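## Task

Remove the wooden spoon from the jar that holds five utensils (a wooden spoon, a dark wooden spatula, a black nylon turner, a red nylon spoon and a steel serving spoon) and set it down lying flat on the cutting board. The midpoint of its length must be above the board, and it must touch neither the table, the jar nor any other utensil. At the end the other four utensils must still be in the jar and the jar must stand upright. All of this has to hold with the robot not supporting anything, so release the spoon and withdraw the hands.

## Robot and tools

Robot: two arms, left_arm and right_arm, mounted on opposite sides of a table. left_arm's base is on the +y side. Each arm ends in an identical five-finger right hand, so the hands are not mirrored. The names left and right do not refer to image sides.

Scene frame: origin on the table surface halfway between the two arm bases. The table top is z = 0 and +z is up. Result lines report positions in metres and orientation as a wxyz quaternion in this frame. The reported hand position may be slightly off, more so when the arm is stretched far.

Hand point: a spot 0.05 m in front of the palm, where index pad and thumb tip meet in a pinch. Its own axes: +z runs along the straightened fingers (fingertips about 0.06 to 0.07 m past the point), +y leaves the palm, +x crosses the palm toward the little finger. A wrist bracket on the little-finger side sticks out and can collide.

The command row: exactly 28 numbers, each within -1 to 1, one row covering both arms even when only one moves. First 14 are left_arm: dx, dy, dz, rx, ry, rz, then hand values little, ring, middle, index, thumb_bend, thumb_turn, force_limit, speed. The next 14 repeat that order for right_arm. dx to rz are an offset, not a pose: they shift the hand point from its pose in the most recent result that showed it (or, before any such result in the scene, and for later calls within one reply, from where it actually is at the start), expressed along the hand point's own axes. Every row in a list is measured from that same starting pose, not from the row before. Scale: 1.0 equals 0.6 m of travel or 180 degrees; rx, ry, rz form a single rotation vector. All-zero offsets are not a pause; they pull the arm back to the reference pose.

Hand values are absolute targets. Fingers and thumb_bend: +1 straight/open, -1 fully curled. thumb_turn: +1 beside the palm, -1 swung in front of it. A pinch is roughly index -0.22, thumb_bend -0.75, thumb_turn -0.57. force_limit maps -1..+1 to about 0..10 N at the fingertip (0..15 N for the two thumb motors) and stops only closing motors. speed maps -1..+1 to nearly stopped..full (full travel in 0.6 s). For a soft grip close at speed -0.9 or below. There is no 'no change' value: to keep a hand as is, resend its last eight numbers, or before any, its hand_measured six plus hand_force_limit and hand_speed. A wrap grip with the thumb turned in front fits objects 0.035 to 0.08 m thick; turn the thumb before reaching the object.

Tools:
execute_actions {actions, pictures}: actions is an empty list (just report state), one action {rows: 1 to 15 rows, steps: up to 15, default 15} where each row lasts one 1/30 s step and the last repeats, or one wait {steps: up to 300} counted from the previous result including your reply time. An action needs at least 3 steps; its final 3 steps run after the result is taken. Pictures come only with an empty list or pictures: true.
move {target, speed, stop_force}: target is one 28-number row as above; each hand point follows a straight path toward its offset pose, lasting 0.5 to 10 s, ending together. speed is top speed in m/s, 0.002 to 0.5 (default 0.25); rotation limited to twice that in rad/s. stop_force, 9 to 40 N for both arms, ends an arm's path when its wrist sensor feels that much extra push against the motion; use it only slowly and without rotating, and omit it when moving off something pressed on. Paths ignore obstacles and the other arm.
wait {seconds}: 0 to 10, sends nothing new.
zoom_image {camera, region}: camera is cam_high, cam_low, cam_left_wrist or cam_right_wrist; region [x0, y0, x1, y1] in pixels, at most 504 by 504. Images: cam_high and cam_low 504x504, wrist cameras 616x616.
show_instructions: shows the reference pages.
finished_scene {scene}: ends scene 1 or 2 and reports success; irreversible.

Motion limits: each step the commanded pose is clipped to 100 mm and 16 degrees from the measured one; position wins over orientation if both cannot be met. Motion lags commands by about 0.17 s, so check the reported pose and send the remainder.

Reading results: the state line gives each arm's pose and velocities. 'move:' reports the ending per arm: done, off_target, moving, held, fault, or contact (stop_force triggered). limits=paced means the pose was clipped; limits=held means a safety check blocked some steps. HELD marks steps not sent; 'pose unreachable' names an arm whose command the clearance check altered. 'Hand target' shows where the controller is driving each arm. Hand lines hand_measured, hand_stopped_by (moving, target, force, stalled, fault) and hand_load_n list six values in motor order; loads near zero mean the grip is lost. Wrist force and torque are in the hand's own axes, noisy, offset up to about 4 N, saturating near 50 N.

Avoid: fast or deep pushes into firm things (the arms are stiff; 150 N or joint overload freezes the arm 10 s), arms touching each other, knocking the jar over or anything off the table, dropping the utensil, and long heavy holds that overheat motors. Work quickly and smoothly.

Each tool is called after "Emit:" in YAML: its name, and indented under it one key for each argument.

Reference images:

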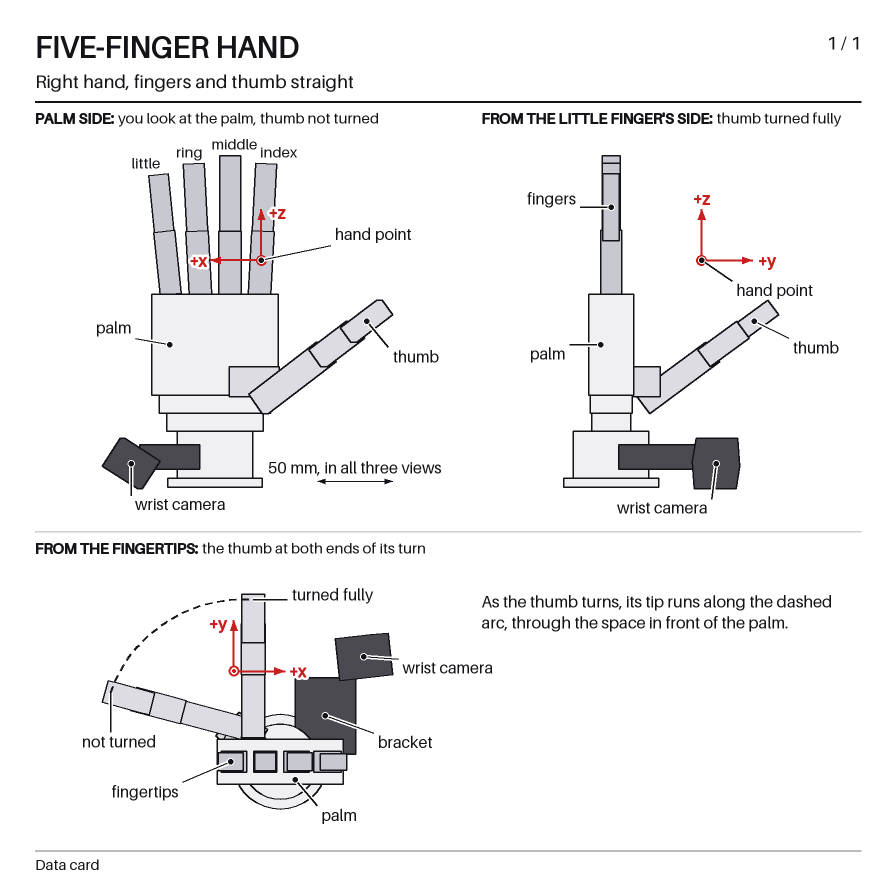

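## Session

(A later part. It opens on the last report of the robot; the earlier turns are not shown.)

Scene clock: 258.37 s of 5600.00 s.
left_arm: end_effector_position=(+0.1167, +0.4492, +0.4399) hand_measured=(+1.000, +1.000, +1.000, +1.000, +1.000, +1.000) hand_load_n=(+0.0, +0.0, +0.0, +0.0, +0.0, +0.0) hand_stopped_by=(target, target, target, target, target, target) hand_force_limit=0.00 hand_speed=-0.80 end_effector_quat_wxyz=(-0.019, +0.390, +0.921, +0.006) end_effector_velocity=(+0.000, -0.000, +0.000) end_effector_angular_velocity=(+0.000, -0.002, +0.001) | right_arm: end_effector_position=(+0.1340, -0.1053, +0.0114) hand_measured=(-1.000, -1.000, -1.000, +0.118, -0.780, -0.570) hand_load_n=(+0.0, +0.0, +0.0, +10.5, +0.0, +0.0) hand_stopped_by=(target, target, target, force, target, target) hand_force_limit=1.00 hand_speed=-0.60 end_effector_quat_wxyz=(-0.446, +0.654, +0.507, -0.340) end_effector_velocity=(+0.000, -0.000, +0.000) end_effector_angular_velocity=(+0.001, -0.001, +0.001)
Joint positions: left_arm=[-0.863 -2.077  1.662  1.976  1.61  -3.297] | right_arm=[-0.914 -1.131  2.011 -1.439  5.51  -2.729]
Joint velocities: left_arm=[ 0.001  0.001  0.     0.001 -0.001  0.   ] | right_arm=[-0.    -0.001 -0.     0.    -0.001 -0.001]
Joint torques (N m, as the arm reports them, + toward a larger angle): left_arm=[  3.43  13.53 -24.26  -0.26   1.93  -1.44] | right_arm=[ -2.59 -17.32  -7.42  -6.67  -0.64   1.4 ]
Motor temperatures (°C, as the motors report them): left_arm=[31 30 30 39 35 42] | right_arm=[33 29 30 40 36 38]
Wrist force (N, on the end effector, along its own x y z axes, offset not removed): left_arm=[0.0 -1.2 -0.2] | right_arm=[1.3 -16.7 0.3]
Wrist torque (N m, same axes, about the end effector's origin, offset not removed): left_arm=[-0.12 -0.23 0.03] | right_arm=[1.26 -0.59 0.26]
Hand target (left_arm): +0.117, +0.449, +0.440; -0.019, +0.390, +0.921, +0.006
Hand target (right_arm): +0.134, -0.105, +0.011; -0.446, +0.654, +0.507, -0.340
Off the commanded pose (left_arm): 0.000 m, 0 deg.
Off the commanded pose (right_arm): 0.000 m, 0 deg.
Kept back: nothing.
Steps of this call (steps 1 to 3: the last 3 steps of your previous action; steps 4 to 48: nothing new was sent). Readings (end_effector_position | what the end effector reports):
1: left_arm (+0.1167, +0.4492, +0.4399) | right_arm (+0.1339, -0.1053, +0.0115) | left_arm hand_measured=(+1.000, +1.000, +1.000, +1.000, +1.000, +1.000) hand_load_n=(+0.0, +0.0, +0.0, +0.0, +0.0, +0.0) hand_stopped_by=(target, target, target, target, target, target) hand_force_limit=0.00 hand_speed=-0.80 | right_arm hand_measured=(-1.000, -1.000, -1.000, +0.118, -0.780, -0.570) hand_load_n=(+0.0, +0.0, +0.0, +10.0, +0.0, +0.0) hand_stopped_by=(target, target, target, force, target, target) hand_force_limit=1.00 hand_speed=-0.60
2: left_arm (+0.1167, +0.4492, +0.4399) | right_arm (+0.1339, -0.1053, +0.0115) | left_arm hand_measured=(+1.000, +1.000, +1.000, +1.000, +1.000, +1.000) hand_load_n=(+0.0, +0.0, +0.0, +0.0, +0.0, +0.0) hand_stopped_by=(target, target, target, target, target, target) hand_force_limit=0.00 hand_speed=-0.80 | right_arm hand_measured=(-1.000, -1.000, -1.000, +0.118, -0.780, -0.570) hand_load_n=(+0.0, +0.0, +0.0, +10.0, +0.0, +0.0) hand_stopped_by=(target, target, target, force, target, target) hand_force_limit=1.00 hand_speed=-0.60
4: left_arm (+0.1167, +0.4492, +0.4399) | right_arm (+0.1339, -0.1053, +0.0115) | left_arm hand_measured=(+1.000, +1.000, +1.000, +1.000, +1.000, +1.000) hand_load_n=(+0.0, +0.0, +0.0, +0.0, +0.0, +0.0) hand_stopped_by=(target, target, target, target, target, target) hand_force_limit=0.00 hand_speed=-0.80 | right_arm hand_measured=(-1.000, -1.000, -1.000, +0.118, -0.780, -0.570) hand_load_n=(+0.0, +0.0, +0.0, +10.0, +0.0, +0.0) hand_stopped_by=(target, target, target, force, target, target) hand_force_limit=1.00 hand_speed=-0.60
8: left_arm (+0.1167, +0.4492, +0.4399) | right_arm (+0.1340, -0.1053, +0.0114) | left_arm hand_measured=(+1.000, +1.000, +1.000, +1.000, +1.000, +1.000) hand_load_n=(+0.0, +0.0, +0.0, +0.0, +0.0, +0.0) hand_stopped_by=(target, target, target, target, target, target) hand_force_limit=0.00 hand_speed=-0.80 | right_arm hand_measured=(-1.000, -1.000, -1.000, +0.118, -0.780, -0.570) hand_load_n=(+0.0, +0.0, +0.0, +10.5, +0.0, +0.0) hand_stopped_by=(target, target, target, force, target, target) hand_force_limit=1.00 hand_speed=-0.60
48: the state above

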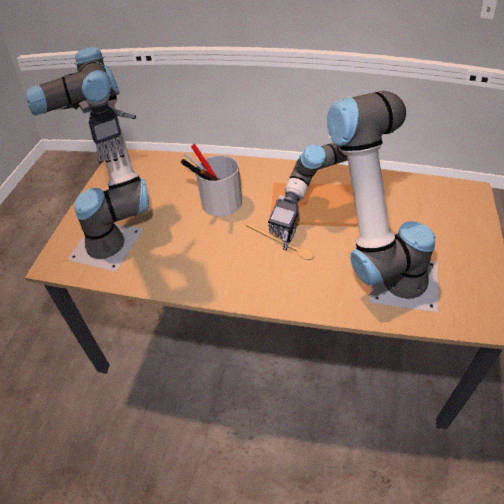

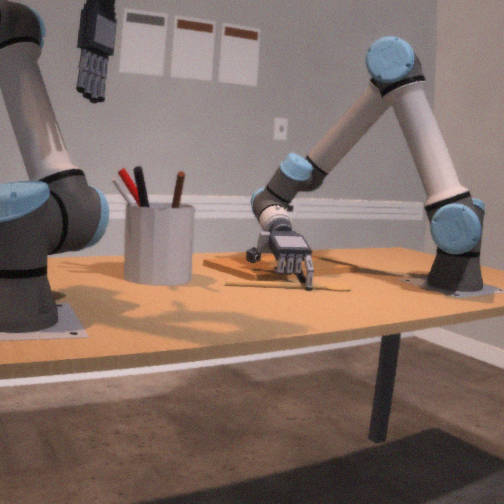

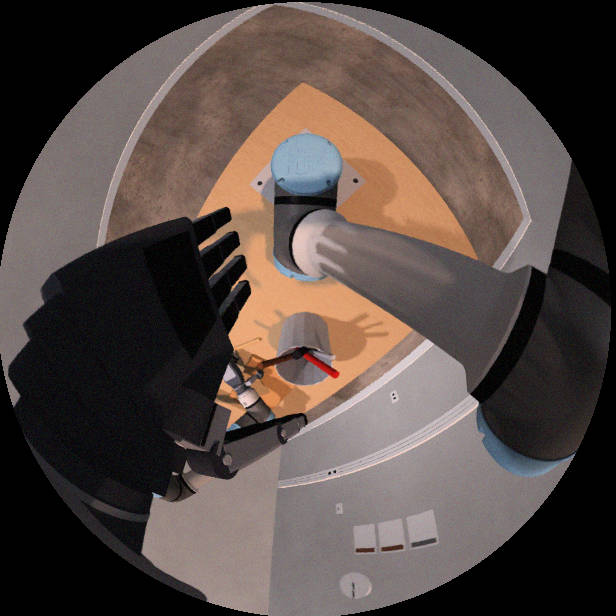

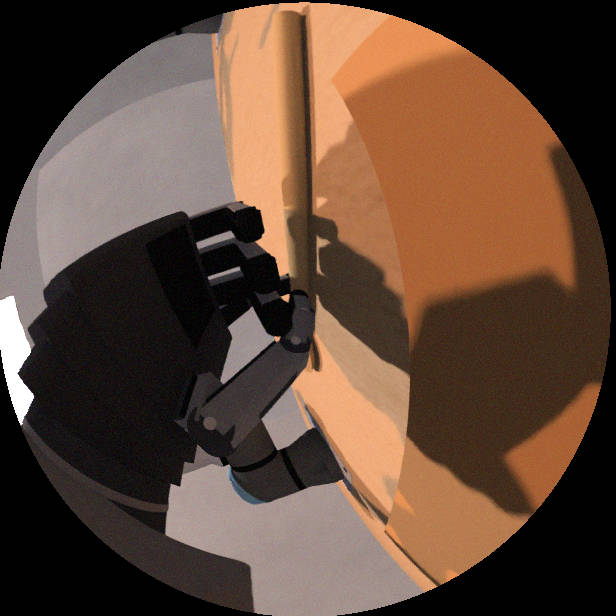

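Emit:
execute_actions:
  actions:
    - {"rows":[[0,0,0,0,0,0,1,1,1,1,1,1,0,-0.8, 0,0,0,0,0,0,-1,-1,-1,-0.85,-0.55,-0.57,1.0,-0.8]],"steps":15}

Emit:
wait:
  seconds: 2

Emit:
zoom_image:
  camera: "cam_high"
  region: [240,180,340,260]

Scene clock: 258.97 s of 5600.00 s.
left_arm: end_effector_position=(+0.1167, +0.4492, +0.4399) hand_measured=(+1.000, +1.000, +1.000, +1.000, +1.000, +1.000) hand_load_n=(+0.0, +0.0, +0.0, +0.0, +0.0, +0.0) hand_stopped_by=(target, target, target, target, target, target) hand_force_limit=0.00 hand_speed=-0.80 end_effector_quat_wxyz=(-0.019, +0.390, +0.921, +0.006) end_effector_velocity=(+0.000, -0.000, +0.000) end_effector_angular_velocity=(-0.001, -0.000, +0.001) | right_arm: end_effector_position=(+0.1340, -0.1053, +0.0114) hand_measured=(-1.000, -1.000, -1.000, +0.118, -0.718, -0.570) hand_load_n=(+0.0, +0.0, +0.0, +10.5, +0.0, +0.0) hand_stopped_by=(target, target, target, force, moving, target) hand_force_limit=1.00 hand_speed=-0.80 end_effector_quat_wxyz=(-0.446, +0.654, +0.507, -0.340) end_effector_velocity=(+0.000, -0.000, -0.000) end_effector_angular_velocity=(+0.000, -0.001, +0.001)
Joint positions: left_arm=[-0.863 -2.077  1.662  1.976  1.61  -3.297] | right_arm=[-0.914 -1.131  2.011 -1.439  5.51  -2.729]
Joint velocities: left_arm=[ 0.001  0.    -0.001  0.001 -0.001 -0.   ] | right_arm=[-0.    -0.    -0.    -0.    -0.001 -0.001]
Joint torques (N m, as the arm reports them, + toward a larger angle): left_arm=[  3.52  13.25 -24.2   -0.27   1.98  -1.43] | right_arm=[ -1.19 -16.18  -6.24  -6.76  -0.71   1.56]
Motor temperatures (°C, as the motors report them): left_arm=[31 30 30 39 35 42] | right_arm=[33 29 30 40 36 38]
Wrist force (N, on the end effector, along its own x y z axes, offset not removed): left_arm=[0.6 -2.4 0.8] | right_arm=[0.1 -18.7 1.3]
Wrist torque (N m, same axes, about the end effector's origin, offset not removed): left_arm=[-0.40 -0.30 0.07] | right_arm=[0.98 -0.48 0.10]
Steps of this call (steps 1 to 6: nothing new was sent; steps 7 to 18: the first 12 steps of this action). Readings (end_effector_position | what the end effector reports):
7: left_arm (+0.1167, +0.4492, +0.4399) | right_arm (+0.1340, -0.1053, +0.0114) | left_arm hand_measured=(+1.000, +1.000, +1.000, +1.000, +1.000, +1.000) hand_load_n=(+0.0, +0.0, +0.0, +0.0, +0.0, +0.0) hand_stopped_by=(target, target, target, target, target, target) hand_force_limit=0.00 hand_speed=-0.80 | right_arm hand_measured=(-1.000, -1.000, -1.000, +0.118, -0.780, -0.570) hand_load_n=(+0.0, +0.0, +0.0, +10.5, +0.0, +0.0) hand_stopped_by=(target, target, target, force, moving, target) hand_force_limit=1.00 hand_speed=-0.80
8: left_arm (+0.1167, +0.4492, +0.4399) | right_arm (+0.1340, -0.1053, +0.0114) | left_arm hand_measured=(+1.000, +1.000, +1.000, +1.000, +1.000, +1.000) hand_load_n=(+0.0, +0.0, +0.0, +0.0, +0.0, +0.0) hand_stopped_by=(target, target, target, target, target, target) hand_force_limit=0.00 hand_speed=-0.80 | right_arm hand_measured=(-1.000, -1.000, -1.000, +0.118, -0.780, -0.570) hand_load_n=(+0.0, +0.0, +0.0, +10.5, +0.0, +0.0) hand_stopped_by=(target, target, target, force, moving, target) hand_force_limit=1.00 hand_speed=-0.80
10: left_arm (+0.1167, +0.4492, +0.4399) | right_arm (+0.1340, -0.1053, +0.0114) | left_arm hand_measured=(+1.000, +1.000, +1.000, +1.000, +1.000, +1.000) hand_load_n=(+0.0, +0.0, +0.0, +0.0, +0.0, +0.0) hand_stopped_by=(target, target, target, target, target, target) hand_force_limit=0.00 hand_speed=-0.80 | right_arm hand_measured=(-1.000, -1.000, -1.000, +0.118, -0.774, -0.570) hand_load_n=(+0.0, +0.0, +0.0, +10.5, +0.0, +0.0) hand_stopped_by=(target, target, target, force, moving, target) hand_force_limit=1.00 hand_speed=-0.80
14: left_arm (+0.1167, +0.4492, +0.4399) | right_arm (+0.1340, -0.1053, +0.0114) | left_arm hand_measured=(+1.000, +1.000, +1.000, +1.000, +1.000, +1.000) hand_load_n=(+0.0, +0.0, +0.0, +0.0, +0.0, +0.0) hand_stopped_by=(target, target, target, target, target, target) hand_force_limit=0.00 hand_speed=-0.80 | right_arm hand_measured=(-1.000, -1.000, -1.000, +0.118, -0.746, -0.570) hand_load_n=(+0.0, +0.0, +0.0, +10.5, +0.0, +0.0) hand_stopped_by=(target, target, target, force, moving, target) hand_force_limit=1.00 hand_speed=-0.80
18: the state above

Scene clock: 261.07 s of 5600.00 s.
left_arm: end_effector_position=(+0.1167, +0.4492, +0.4399) hand_measured=(+1.000, +1.000, +1.000, +1.000, +1.000, +1.000) hand_load_n=(+0.0, +0.0, +0.0, +0.0, +0.0, +0.0) hand_stopped_by=(target, target, target, target, target, target) hand_force_limit=0.00 hand_speed=-0.80 end_effector_quat_wxyz=(-0.019, +0.390, +0.921, +0.006) end_effector_velocity=(-0.000, -0.000, -0.000) end_effector_angular_velocity=(+0.001, -0.001, +0.000) | right_arm: end_effector_position=(+0.1340, -0.1053, +0.0114) hand_measured=(-1.000, -1.000, -1.000, +0.118, -0.550, -0.570) hand_load_n=(+0.0, +0.0, +0.0, +10.5, +0.0, +0.0) hand_stopped_by=(target, target, target, force, target, target) hand_force_limit=1.00 hand_speed=-0.80 end_effector_quat_wxyz=(-0.446, +0.654, +0.507, -0.340) end_effector_velocity=(-0.000, -0.000, -0.000) end_effector_angular_velocity=(+0.000, +0.000, +0.001)
Joint positions: left_arm=[-0.863 -2.077  1.662  1.976  1.61  -3.297] | right_arm=[-0.914 -1.131  2.011 -1.439  5.51  -2.729]
Joint velocities: left_arm=[-0.     0.001  0.    -0.     0.001 -0.   ] | right_arm=[ 0.001  0.     0.    -0.    -0.    -0.   ]
Joint torques (N m, as the arm reports them, + toward a larger angle): left_arm=[  3.26  12.87 -24.29  -0.38   1.9   -1.45] | right_arm=[ -2.64 -16.14  -4.75  -6.94  -0.84   1.43]
Motor temperatures (°C, as the motors report them): left_arm=[31 30 30 39 35 42] | right_arm=[33 29 30 40 36 38]
Wrist force (N, on the end effector, along its own x y z axes, offset not removed): left_arm=[-0.5 -1.7 0.0] | right_arm=[-0.4 -19.5 0.8]
Wrist torque (N m, same axes, about the end effector's origin, offset not removed): left_arm=[-0.25 -0.14 -0.03] | right_arm=[0.88 -0.33 0.00]
Hand target (left_arm): +0.117, +0.449, +0.440; -0.019, +0.390, +0.921, +0.006
Hand target (right_arm): +0.134, -0.105, +0.011; -0.446, +0.654, +0.507, -0.340
Off the commanded pose (left_arm): 0.000 m, 0 deg.
Off the commanded pose (right_arm): 0.000 m, 0 deg.
Kept back: nothing.
Steps of this call (steps 1 to 3: the last 3 steps of your previous action; steps 4 to 63: nothing new was sent). Readings (end_effector_position | what the end effector reports):
1: left_arm (+0.1167, +0.4492, +0.4399) | right_arm (+0.1340, -0.1053, +0.0114) | left_arm hand_measured=(+1.000, +1.000, +1.000, +1.000, +1.000, +1.000) hand_load_n=(+0.0, +0.0, +0.0, +0.0, +0.0, +0.0) hand_stopped_by=(target, target, target, target, target, target) hand_force_limit=0.00 hand_speed=-0.80 | right_arm hand_measured=(-1.000, -1.000, -1.000, +0.118, -0.710, -0.570) hand_load_n=(+0.0, +0.0, +0.0, +10.5, +0.0, +0.0) hand_stopped_by=(target, target, target, force, moving, target) hand_force_limit=1.00 hand_speed=-0.80
2: left_arm (+0.1167, +0.4492, +0.4399) | right_arm (+0.1340, -0.1053, +0.0114) | left_arm hand_measured=(+1.000, +1.000, +1.000, +1.000, +1.000, +1.000) hand_load_n=(+0.0, +0.0, +0.0, +0.0, +0.0, +0.0) hand_stopped_by=(target, target, target, target, target, target) hand_force_limit=0.00 hand_speed=-0.80 | right_arm hand_measured=(-1.000, -1.000, -1.000, +0.118, -0.704, -0.570) hand_load_n=(+0.0, +0.0, +0.0, +10.5, +0.0, +0.0) hand_stopped_by=(target, target, target, force, moving, target) hand_force_limit=1.00 hand_speed=-0.80
4: left_arm (+0.1167, +0.4492, +0.4399) | right_arm (+0.1340, -0.1053, +0.0114) | left_arm hand_measured=(+1.000, +1.000, +1.000, +1.000, +1.000, +1.000) hand_load_n=(+0.0, +0.0, +0.0, +0.0, +0.0, +0.0) hand_stopped_by=(target, target, target, target, target, target) hand_force_limit=0.00 hand_speed=-0.80 | right_arm hand_measured=(-1.000, -1.000, -1.000, +0.118, -0.690, -0.570) hand_load_n=(+0.0, +0.0, +0.0, +10.5, +0.0, +0.0) hand_stopped_by=(target, target, target, force, moving, target) hand_force_limit=1.00 hand_speed=-0.80
8: left_arm (+0.1167, +0.4492, +0.4399) | right_arm (+0.1340, -0.1053, +0.0114) | left_arm hand_measured=(+1.000, +1.000, +1.000, +1.000, +1.000, +1.000) hand_load_n=(+0.0, +0.0, +0.0, +0.0, +0.0, +0.0) hand_stopped_by=(target, target, target, target, target, target) hand_force_limit=0.00 hand_speed=-0.80 | right_arm hand_measured=(-1.000, -1.000, -1.000, +0.118, -0.662, -0.570) hand_load_n=(+0.0, +0.0, +0.0, +10.5, +0.0, +0.0) hand_stopped_by=(target, target, target, force, moving, target) hand_force_limit=1.00 hand_speed=-0.80
63: the state above

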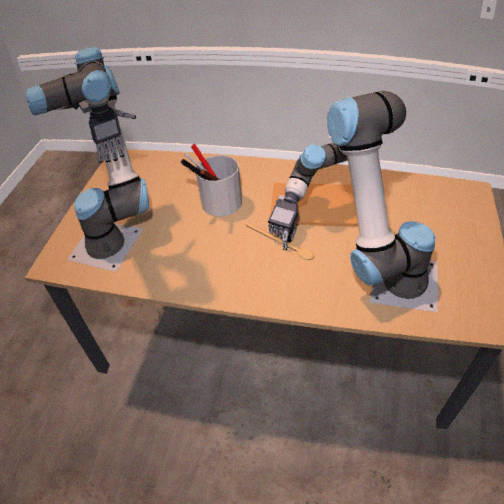

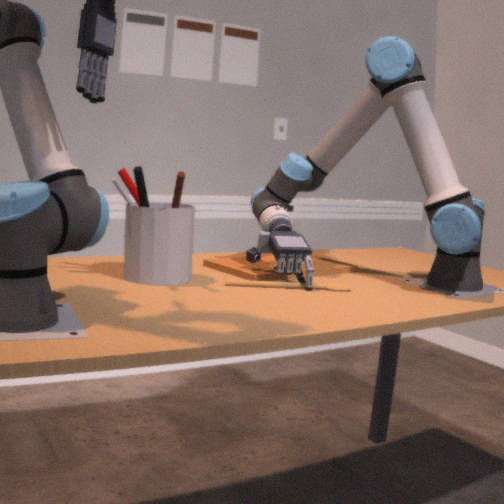

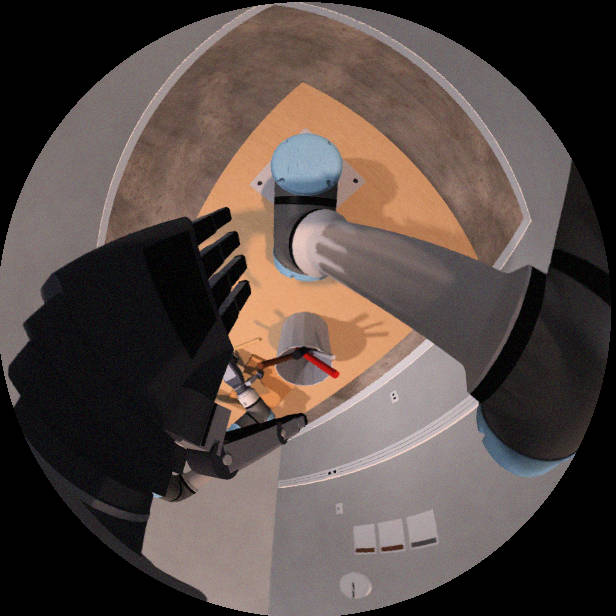

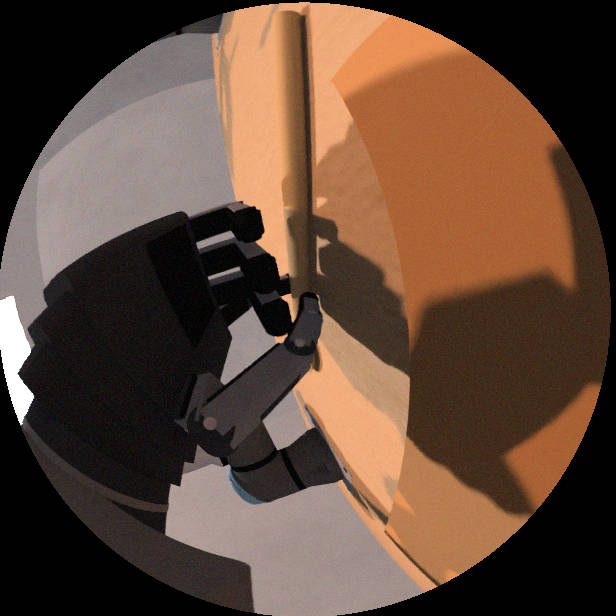

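Region (240, 180, 340, 260) of cam_high's 504x504 image, scaled by 5.040, with more detail than that image has; it fills the top 403 rows of this view, and the rest is white.

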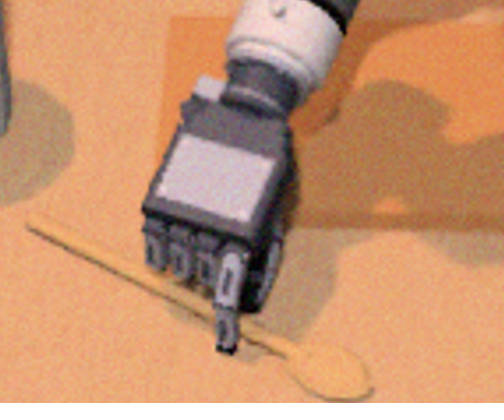

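Emit:
move:
  target: [0,0,0,0,0,0,1,1,1,1,1,1,0,-0.8, 0,-0.005,-0.0017,0,0,0,-1,-1,-1,-0.9,-0.45,-0.57,1.0,-0.6]
  speed: 0.003

Emit:
zoom_image:
  camera: "cam_high"
  region: [240,180,340,260]

Scene clock: 262.57 s of 5600.00 s.
left_arm: end_effector_position=(+0.1167, +0.4492, +0.4399) hand_measured=(+1.000, +1.000, +1.000, +1.000, +1.000, +1.000) hand_load_n=(+0.0, +0.0, +0.0, +0.0, +0.0, +0.0) hand_stopped_by=(target, target, target, target, target, target) hand_force_limit=0.00 hand_speed=-0.80 end_effector_quat_wxyz=(-0.019, +0.390, +0.921, +0.006) end_effector_velocity=(+0.000, -0.000, +0.000) end_effector_angular_velocity=(+0.001, -0.001, -0.000) | right_arm: end_effector_position=(+0.1338, -0.1053, +0.0144) hand_measured=(-1.000, -1.000, -1.000, +0.116, -0.450, -0.570) hand_load_n=(+0.0, +0.0, +0.0, +0.0, +0.0, +0.0) hand_stopped_by=(target, target, target, force, target, target) hand_force_limit=1.00 hand_speed=-0.60 end_effector_quat_wxyz=(-0.446, +0.654, +0.507, -0.340) end_effector_velocity=(-0.000, +0.000, +0.001) end_effector_angular_velocity=(+0.001, -0.000, +0.001)
Joint positions: left_arm=[-0.863 -2.077  1.662  1.976  1.61  -3.297] | right_arm=[-0.914 -1.137  2.009 -1.432  5.51  -2.728]
Joint velocities: left_arm=[0.001 0.    0.    0.    0.    0.001] | right_arm=[ 0.001 -0.002 -0.001  0.002  0.001 -0.001]
Joint torques (N m, as the arm reports them, + toward a larger angle): left_arm=[  3.52  13.67 -24.21  -0.24   1.88  -1.45] | right_arm=[ 14.59 -39.27 -23.12   2.19   2.67   2.54]
Motor temperatures (°C, as the motors report them): left_arm=[31 30 30 39 35 42] | right_arm=[33 29 30 40 36 38]
Wrist force (N, on the end effector, along its own x y z axes, offset not removed): left_arm=[0.7 -1.5 0.4] | right_arm=[0.5 1.6 2.9]
Wrist torque (N m, same axes, about the end effector's origin, offset not removed): left_arm=[-0.25 -0.38 0.07] | right_arm=[0.24 -0.24 0.04]
Hand target (left_arm): +0.117, +0.449, +0.440; -0.019, +0.390, +0.921, +0.006
Hand target (right_arm): +0.134, -0.105, +0.015; -0.446, +0.654, +0.507, -0.340
Off the commanded pose (left_arm): 0.000 m, 0 deg.
Off the commanded pose (right_arm): 0.000 m, 0 deg.
Kept back: nothing.
move: done

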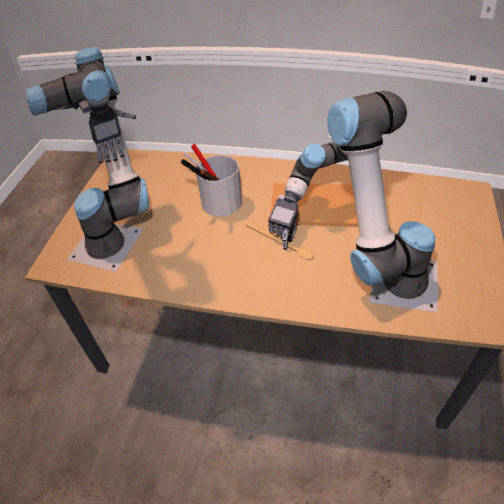

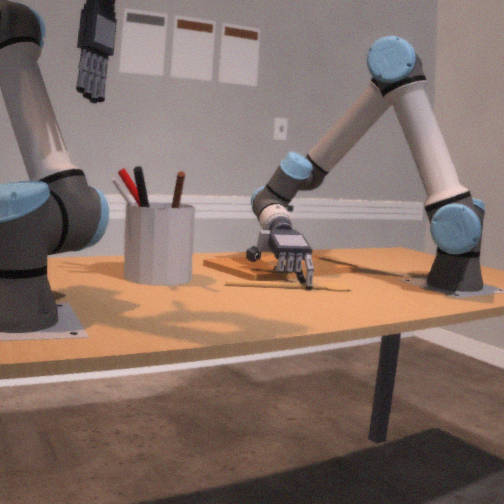

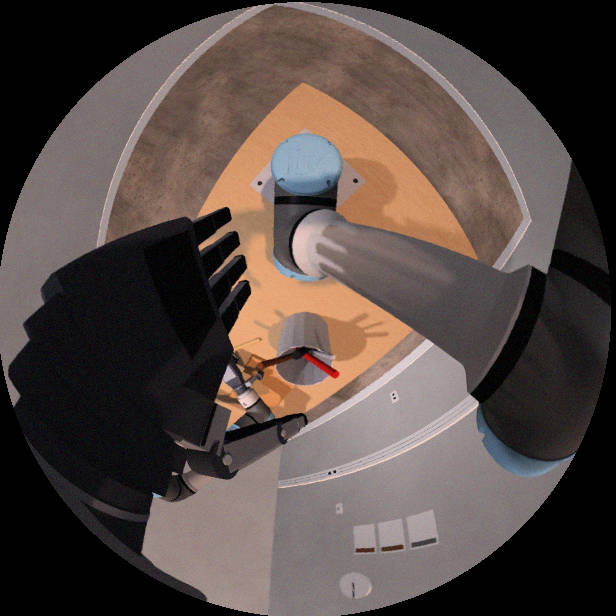

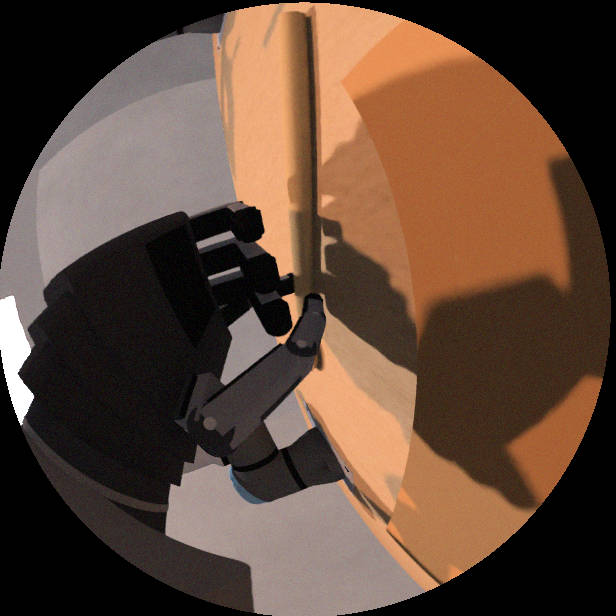

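Region (240, 180, 340, 260) of cam_high's 504x504 image, scaled by 5.040, with more detail than that image has; it fills the top 403 rows of this view, and the rest is white.

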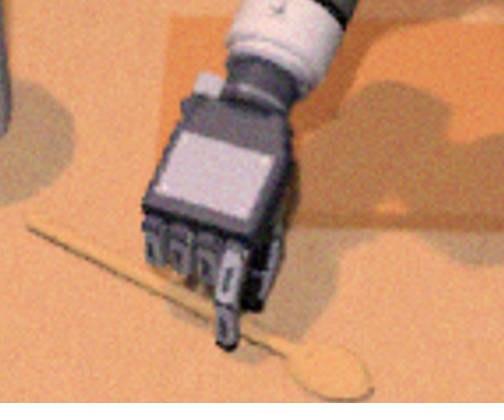

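Now close the index.

Emit:
execute_actions:
  actions:
    - {"rows":[[0,0,0,0,0,0,1,1,1,1,1,1,0,-0.8, 0,0,0,0,0,0,-1,-1,-1,-0.8,-0.45,-0.57,1.0,-0.7]],"steps":15}

Emit:
wait:
  seconds: 2

Emit:
zoom_image:
  camera: "cam_high"
  region: [240,180,340,260]

Scene clock: 263.07 s of 5600.00 s.
left_arm: end_effector_position=(+0.1167, +0.4492, +0.4399) hand_measured=(+1.000, +1.000, +1.000, +1.000, +1.000, +1.000) hand_load_n=(+0.0, +0.0, +0.0, +0.0, +0.0, +0.0) hand_stopped_by=(target, target, target, target, target, target) hand_force_limit=0.00 hand_speed=-0.80 end_effector_quat_wxyz=(-0.019, +0.390, +0.921, +0.006) end_effector_velocity=(+0.000, +0.000, -0.000) end_effector_angular_velocity=(-0.000, +0.000, -0.001) | right_arm: end_effector_position=(+0.1338, -0.1053, +0.0145) hand_measured=(-1.000, -1.000, -1.000, -0.032, -0.450, -0.570) hand_load_n=(+0.0, +0.0, +0.0, +0.0, +0.0, +0.0) hand_stopped_by=(target, target, target, moving, target, target) hand_force_limit=1.00 hand_speed=-0.70 end_effector_quat_wxyz=(-0.446, +0.654, +0.507, -0.340) end_effector_velocity=(-0.001, +0.000, +0.000) end_effector_angular_velocity=(-0.000, -0.000, +0.002)
Joint positions: left_arm=[-0.863 -2.077  1.662  1.976  1.61  -3.297] | right_arm=[-0.914 -1.137  2.009 -1.432  5.51  -2.728]
Joint velocities: left_arm=[-0.    -0.001  0.     0.    -0.     0.001] | right_arm=[ 0.002 -0.    -0.     0.    -0.     0.   ]
Joint torques (N m, as the arm reports them, + toward a larger angle): left_arm=[  3.05  13.23 -24.61  -0.28   1.9   -1.47] | right_arm=[ 12.83 -22.03 -20.11  -1.49   2.61   2.69]
Motor temperatures (°C, as the motors report them): left_arm=[31 30 30 39 35 42] | right_arm=[33 29 30 40 36 38]
Wrist force (N, on the end effector, along its own x y z axes, offset not removed): left_arm=[0.0 -0.5 1.3] | right_arm=[2.0 3.1 2.3]
Wrist torque (N m, same axes, about the end effector's origin, offset not removed): left_arm=[-0.14 -0.24 0.06] | right_arm=[0.40 -0.58 0.14]
Steps of this call (steps 1 to 3: nothing new was sent; steps 4 to 15: the first 12 steps of this action). Readings (end_effector_position | what the end effector reports):
4: left_arm (+0.1167, +0.4492, +0.4399) | right_arm (+0.1338, -0.1053, +0.0145) | left_arm hand_measured=(+1.000, +1.000, +1.000, +1.000, +1.000, +1.000) hand_load_n=(+0.0, +0.0, +0.0, +0.0, +0.0, +0.0) hand_stopped_by=(target, target, target, target, target, target) hand_force_limit=0.00 hand_speed=-0.80 | right_arm hand_measured=(-1.000, -1.000, -1.000, +0.116, -0.450, -0.570) hand_load_n=(+0.0, +0.0, +0.0, +0.0, +0.0, +0.0) hand_stopped_by=(target, target, target, moving, target, target) hand_force_limit=1.00 hand_speed=-0.70
5: left_arm (+0.1167, +0.4492, +0.4399) | right_arm (+0.1338, -0.1053, +0.0145) | left_arm hand_measured=(+1.000, +1.000, +1.000, +1.000, +1.000, +1.000) hand_load_n=(+0.0, +0.0, +0.0, +0.0, +0.0, +0.0) hand_stopped_by=(target, target, target, target, target, target) hand_force_limit=0.00 hand_speed=-0.80 | right_arm hand_measured=(-1.000, -1.000, -1.000, +0.116, -0.450, -0.570) hand_load_n=(+0.0, +0.0, +0.0, +0.0, +0.0, +0.0) hand_stopped_by=(target, target, target, moving, target, target) hand_force_limit=1.00 hand_speed=-0.70
7: left_arm (+0.1167, +0.4492, +0.4399) | right_arm (+0.1338, -0.1053, +0.0145) | left_arm hand_measured=(+1.000, +1.000, +1.000, +1.000, +1.000, +1.000) hand_load_n=(+0.0, +0.0, +0.0, +0.0, +0.0, +0.0) hand_stopped_by=(target, target, target, target, target, target) hand_force_limit=0.00 hand_speed=-0.80 | right_arm hand_measured=(-1.000, -1.000, -1.000, +0.102, -0.450, -0.570) hand_load_n=(+0.0, +0.0, +0.0, +0.0, +0.0, +0.0) hand_stopped_by=(target, target, target, moving, target, target) hand_force_limit=1.00 hand_speed=-0.70
11: left_arm (+0.1167, +0.4492, +0.4399) | right_arm (+0.1338, -0.1053, +0.0145) | left_arm hand_measured=(+1.000, +1.000, +1.000, +1.000, +1.000, +1.000) hand_load_n=(+0.0, +0.0, +0.0, +0.0, +0.0, +0.0) hand_stopped_by=(target, target, target, target, target, target) hand_force_limit=0.00 hand_speed=-0.80 | right_arm hand_measured=(-1.000, -1.000, -1.000, +0.034, -0.450, -0.570) hand_load_n=(+0.0, +0.0, +0.0, +0.0, +0.0, +0.0) hand_stopped_by=(target, target, target, moving, target, target) hand_force_limit=1.00 hand_speed=-0.70
15: the state above

Scene clock: 265.17 s of 5600.00 s.
left_arm: end_effector_position=(+0.1167, +0.4492, +0.4399) hand_measured=(+1.000, +1.000, +1.000, +1.000, +1.000, +1.000) hand_load_n=(+0.0, +0.0, +0.0, +0.0, +0.0, +0.0) hand_stopped_by=(target, target, target, target, target, target) hand_force_limit=0.00 hand_speed=-0.80 end_effector_quat_wxyz=(-0.019, +0.390, +0.921, +0.006) end_effector_velocity=(+0.000, +0.000, +0.000) end_effector_angular_velocity=(+0.001, -0.001, +0.002) | right_arm: end_effector_position=(+0.1338, -0.1053, +0.0144) hand_measured=(-1.000, -1.000, -1.000, -0.078, -0.448, -0.570) hand_load_n=(+0.0, +0.0, +0.0, +10.0, +1.5, -1.0) hand_stopped_by=(target, target, target, force, target, target) hand_force_limit=1.00 hand_speed=-0.70 end_effector_quat_wxyz=(-0.446, +0.654, +0.507, -0.340) end_effector_velocity=(-0.001, +0.000, +0.000) end_effector_angular_velocity=(-0.000, +0.000, +0.001)
Joint positions: left_arm=[-0.863 -2.077  1.662  1.976  1.61  -3.297] | right_arm=[-0.914 -1.137  2.009 -1.432  5.51  -2.728]
Joint velocities: left_arm=[-0.     0.     0.     0.    -0.    -0.002] | right_arm=[ 0.002 -0.     0.     0.     0.     0.001]
Joint torques (N m, as the arm reports them, + toward a larger angle): left_arm=[  3.1   13.17 -24.19  -0.29   1.91  -1.41] | right_arm=[  7.55 -20.91  -4.89  -3.45  -0.04   1.22]
Motor temperatures (°C, as the motors report them): left_arm=[31 30 30 39 35 42] | right_arm=[33 29 30 40 36 38]
Wrist force (N, on the end effector, along its own x y z axes, offset not removed): left_arm=[0.9 0.0 0.6] | right_arm=[-0.3 -1.9 2.2]
Wrist torque (N m, same axes, about the end effector's origin, offset not removed): left_arm=[-0.01 -0.50 0.15] | right_arm=[0.32 -0.23 0.02]
Hand target (left_arm): +0.117, +0.449, +0.440; -0.019, +0.390, +0.921, +0.006
Hand target (right_arm): +0.134, -0.105, +0.014; -0.446, +0.654, +0.507, -0.340
Off the commanded pose (left_arm): 0.000 m, 0 deg.
Off the commanded pose (right_arm): 0.000 m, 0 deg.
Kept back: nothing.
Steps of this call (steps 1 to 3: the last 3 steps of your previous action; steps 4 to 63: nothing new was sent). Readings (end_effector_position | what the end effector reports):
1: left_arm (+0.1167, +0.4492, +0.4399) | right_arm (+0.1338, -0.1053, +0.0145) | left_arm hand_measured=(+1.000, +1.000, +1.000, +1.000, +1.000, +1.000) hand_load_n=(+0.0, +0.0, +0.0, +0.0, +0.0, +0.0) hand_stopped_by=(target, target, target, target, target, target) hand_force_limit=0.00 hand_speed=-0.80 | right_arm hand_measured=(-1.000, -1.000, -1.000, -0.048, -0.450, -0.570) hand_load_n=(+0.0, +0.0, +0.0, +1.5, +0.5, -0.5) hand_stopped_by=(target, target, target, moving, target, target) hand_force_limit=1.00 hand_speed=-0.70
2: left_arm (+0.1167, +0.4492, +0.4399) | right_arm (+0.1338, -0.1053, +0.0145) | left_arm hand_measured=(+1.000, +1.000, +1.000, +1.000, +1.000, +1.000) hand_load_n=(+0.0, +0.0, +0.0, +0.0, +0.0, +0.0) hand_stopped_by=(target, target, target, target, target, target) hand_force_limit=0.00 hand_speed=-0.80 | right_arm hand_measured=(-1.000, -1.000, -1.000, -0.064, -0.450, -0.570) hand_load_n=(+0.0, +0.0, +0.0, +5.5, +1.5, -1.0) hand_stopped_by=(target, target, target, moving, target, target) hand_force_limit=1.00 hand_speed=-0.70
4: left_arm (+0.1167, +0.4492, +0.4399) | right_arm (+0.1338, -0.1053, +0.0145) | left_arm hand_measured=(+1.000, +1.000, +1.000, +1.000, +1.000, +1.000) hand_load_n=(+0.0, +0.0, +0.0, +0.0, +0.0, +0.0) hand_stopped_by=(target, target, target, target, target, target) hand_force_limit=0.00 hand_speed=-0.80 | right_arm hand_measured=(-1.000, -1.000, -1.000, -0.078, -0.448, -0.570) hand_load_n=(+0.0, +0.0, +0.0, +10.0, +2.0, -1.0) hand_stopped_by=(target, target, target, force, target, target) hand_force_limit=1.00 hand_speed=-0.70
8: left_arm (+0.1167, +0.4492, +0.4399) | right_arm (+0.1338, -0.1053, +0.0145) | left_arm hand_measured=(+1.000, +1.000, +1.000, +1.000, +1.000, +1.000) hand_load_n=(+0.0, +0.0, +0.0, +0.0, +0.0, +0.0) hand_stopped_by=(target, target, target, target, target, target) hand_force_limit=0.00 hand_speed=-0.80 | right_arm hand_measured=(-1.000, -1.000, -1.000, -0.078, -0.448, -0.570) hand_load_n=(+0.0, +0.0, +0.0, +10.0, +2.0, -1.0) hand_stopped_by=(target, target, target, force, target, target) hand_force_limit=1.00 hand_speed=-0.70
63: the state above

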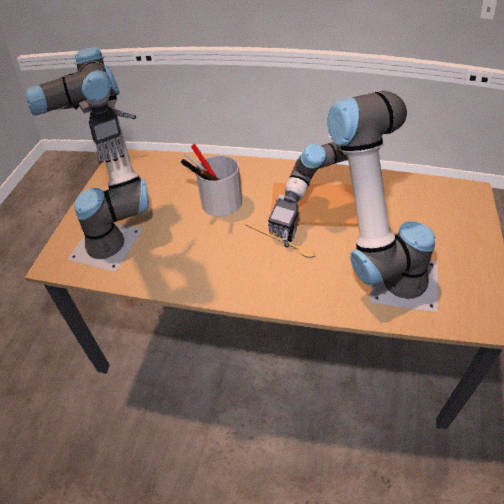

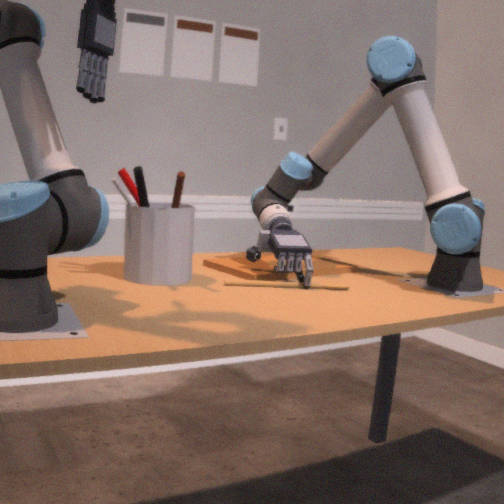

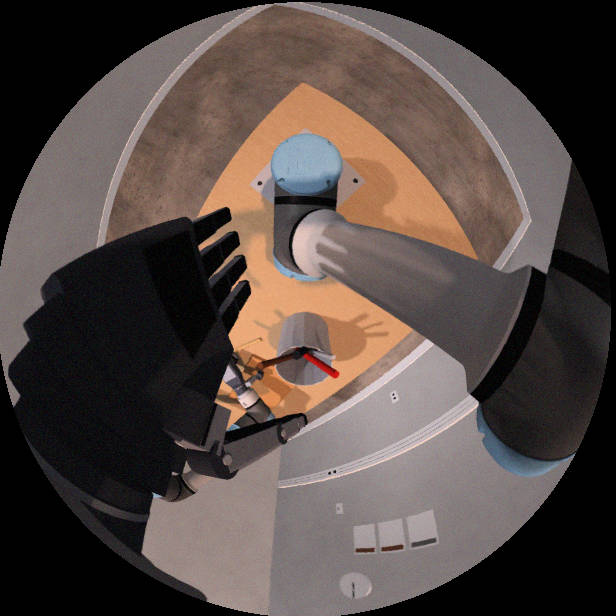

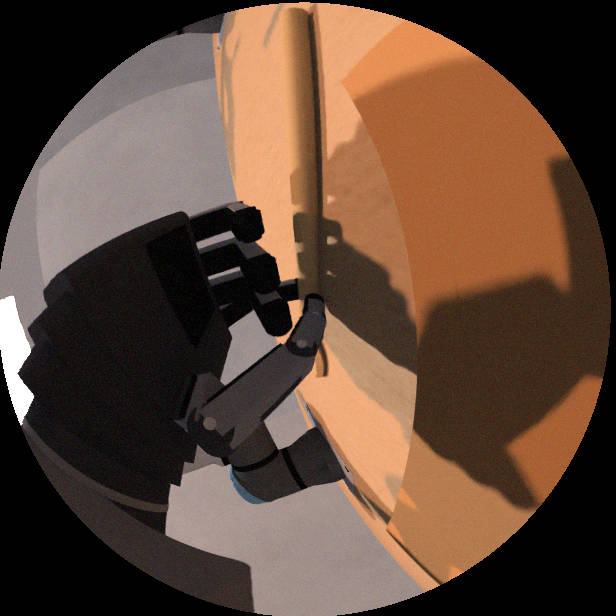

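Region (240, 180, 340, 260) of cam_high's 504x504 image, scaled by 5.040, with more detail than that image has; it fills the top 403 rows of this view, and the rest is white.

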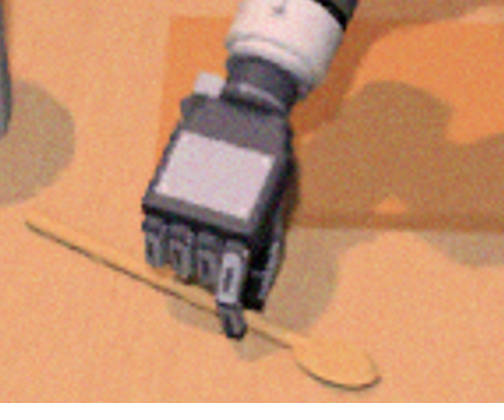

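Grip, no downward force. Lift slowly.

Emit:
move:
  target: [0,0,0,0,0,0,1,1,1,1,1,1,0,-0.8, 0,-0.05,-0.017,0,0,0,-1,-1,-1,-0.8,-0.45,-0.57,1.0,-0.7]
  speed: 0.008

Emit:
zoom_image:
  camera: "cam_low"
  region: [200,200,380,300]

Scene clock: 269.57 s of 5600.00 s.
left_arm: end_effector_position=(+0.1167, +0.4492, +0.4399) hand_measured=(+1.000, +1.000, +1.000, +1.000, +1.000, +1.000) hand_load_n=(+0.0, +0.0, +0.0, +0.0, +0.0, +0.0) hand_stopped_by=(target, target, target, target, target, target) hand_force_limit=0.00 hand_speed=-0.80 end_effector_quat_wxyz=(-0.019, +0.390, +0.921, +0.006) end_effector_velocity=(-0.000, -0.000, -0.000) end_effector_angular_velocity=(-0.001, +0.000, -0.000) | right_arm: end_effector_position=(+0.1322, -0.1051, +0.0457) hand_measured=(-1.000, -1.000, -1.000, -0.078, -0.448, -0.570) hand_load_n=(+0.0, +0.0, +0.0, +4.5, +2.0, -1.5) hand_stopped_by=(target, target, target, force, target, target) hand_force_limit=1.00 hand_speed=-0.70 end_effector_quat_wxyz=(-0.446, +0.654, +0.507, -0.340) end_effector_velocity=(-0.001, +0.000, +0.002) end_effector_angular_velocity=(-0.001, +0.000, +0.002)
Joint positions: left_arm=[-0.863 -2.077  1.662  1.976  1.61  -3.297] | right_arm=[-0.912 -1.199  1.991 -1.354  5.512 -2.727]
Joint velocities: left_arm=[ 0.     0.     0.    -0.001 -0.     0.   ] | right_arm=[ 0.002 -0.005 -0.002  0.006 -0.     0.001]
Joint torques (N m, as the arm reports them, + toward a larger angle): left_arm=[  3.18  13.16 -24.03  -0.31   1.92  -1.43] | right_arm=[ 14.42 -37.93 -26.7    2.14   2.74   2.4 ]
Motor temperatures (°C, as the motors report them): left_arm=[31 30 30 39 35 42] | right_arm=[33 29 30 40 36 38]
Wrist force (N, on the end effector, along its own x y z axes, offset not removed): left_arm=[-0.5 -1.7 1.0] | right_arm=[0.8 1.7 4.0]
Wrist torque (N m, same axes, about the end effector's origin, offset not removed): left_arm=[-0.23 -0.25 0.02] | right_arm=[0.17 -0.42 0.03]
Hand target (left_arm): +0.117, +0.449, +0.440; -0.019, +0.390, +0.921, +0.006
Hand target (right_arm): +0.132, -0.105, +0.046; -0.446, +0.654, +0.507, -0.340
Off the commanded pose (left_arm): 0.000 m, 0 deg.
Off the commanded pose (right_arm): 0.000 m, 0 deg.
Kept back: nothing.
move: done

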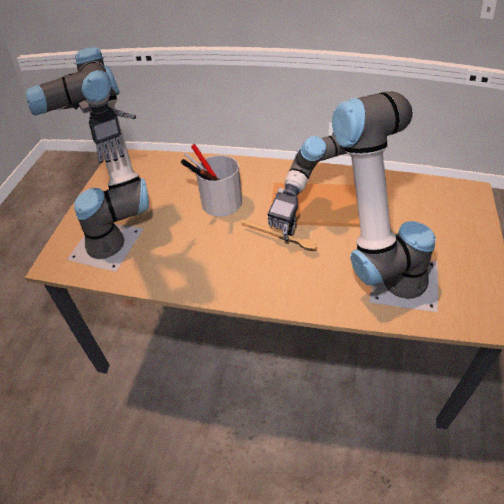

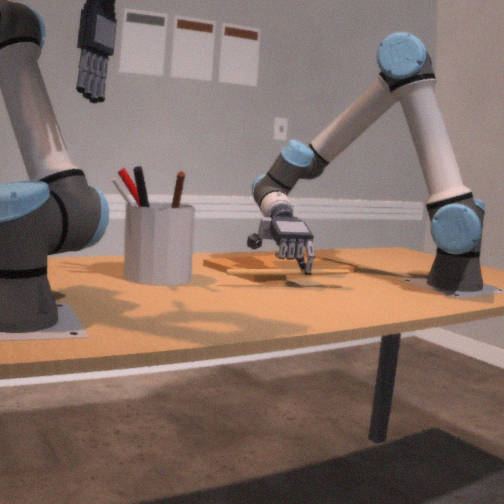

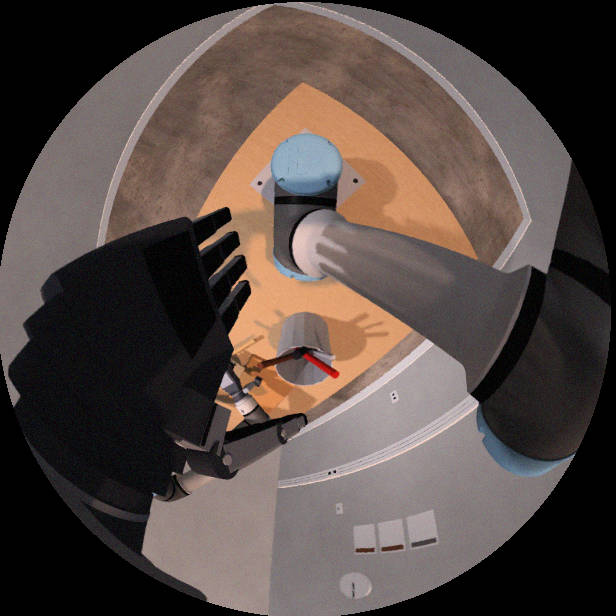

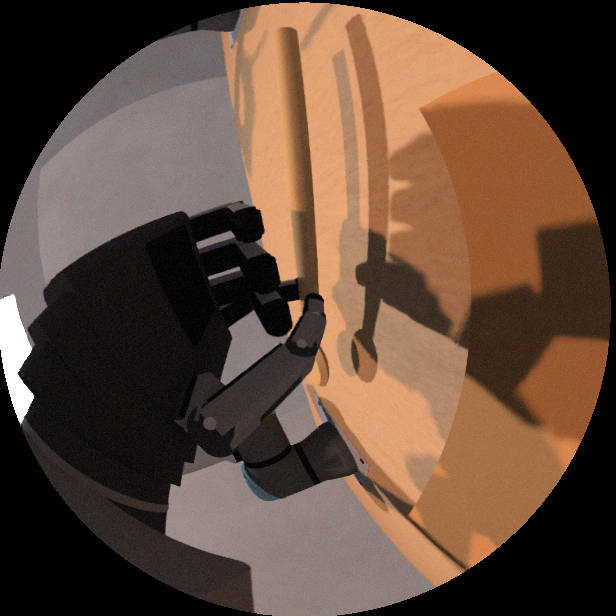

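Region (200, 200, 380, 300) of cam_low's 504x504 image, scaled by 2.800, with more detail than that image has.

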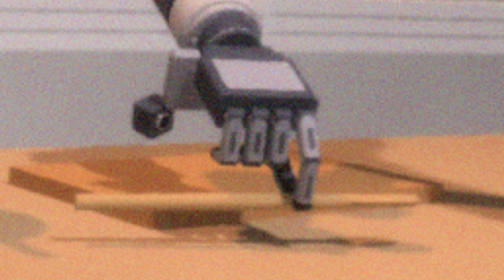

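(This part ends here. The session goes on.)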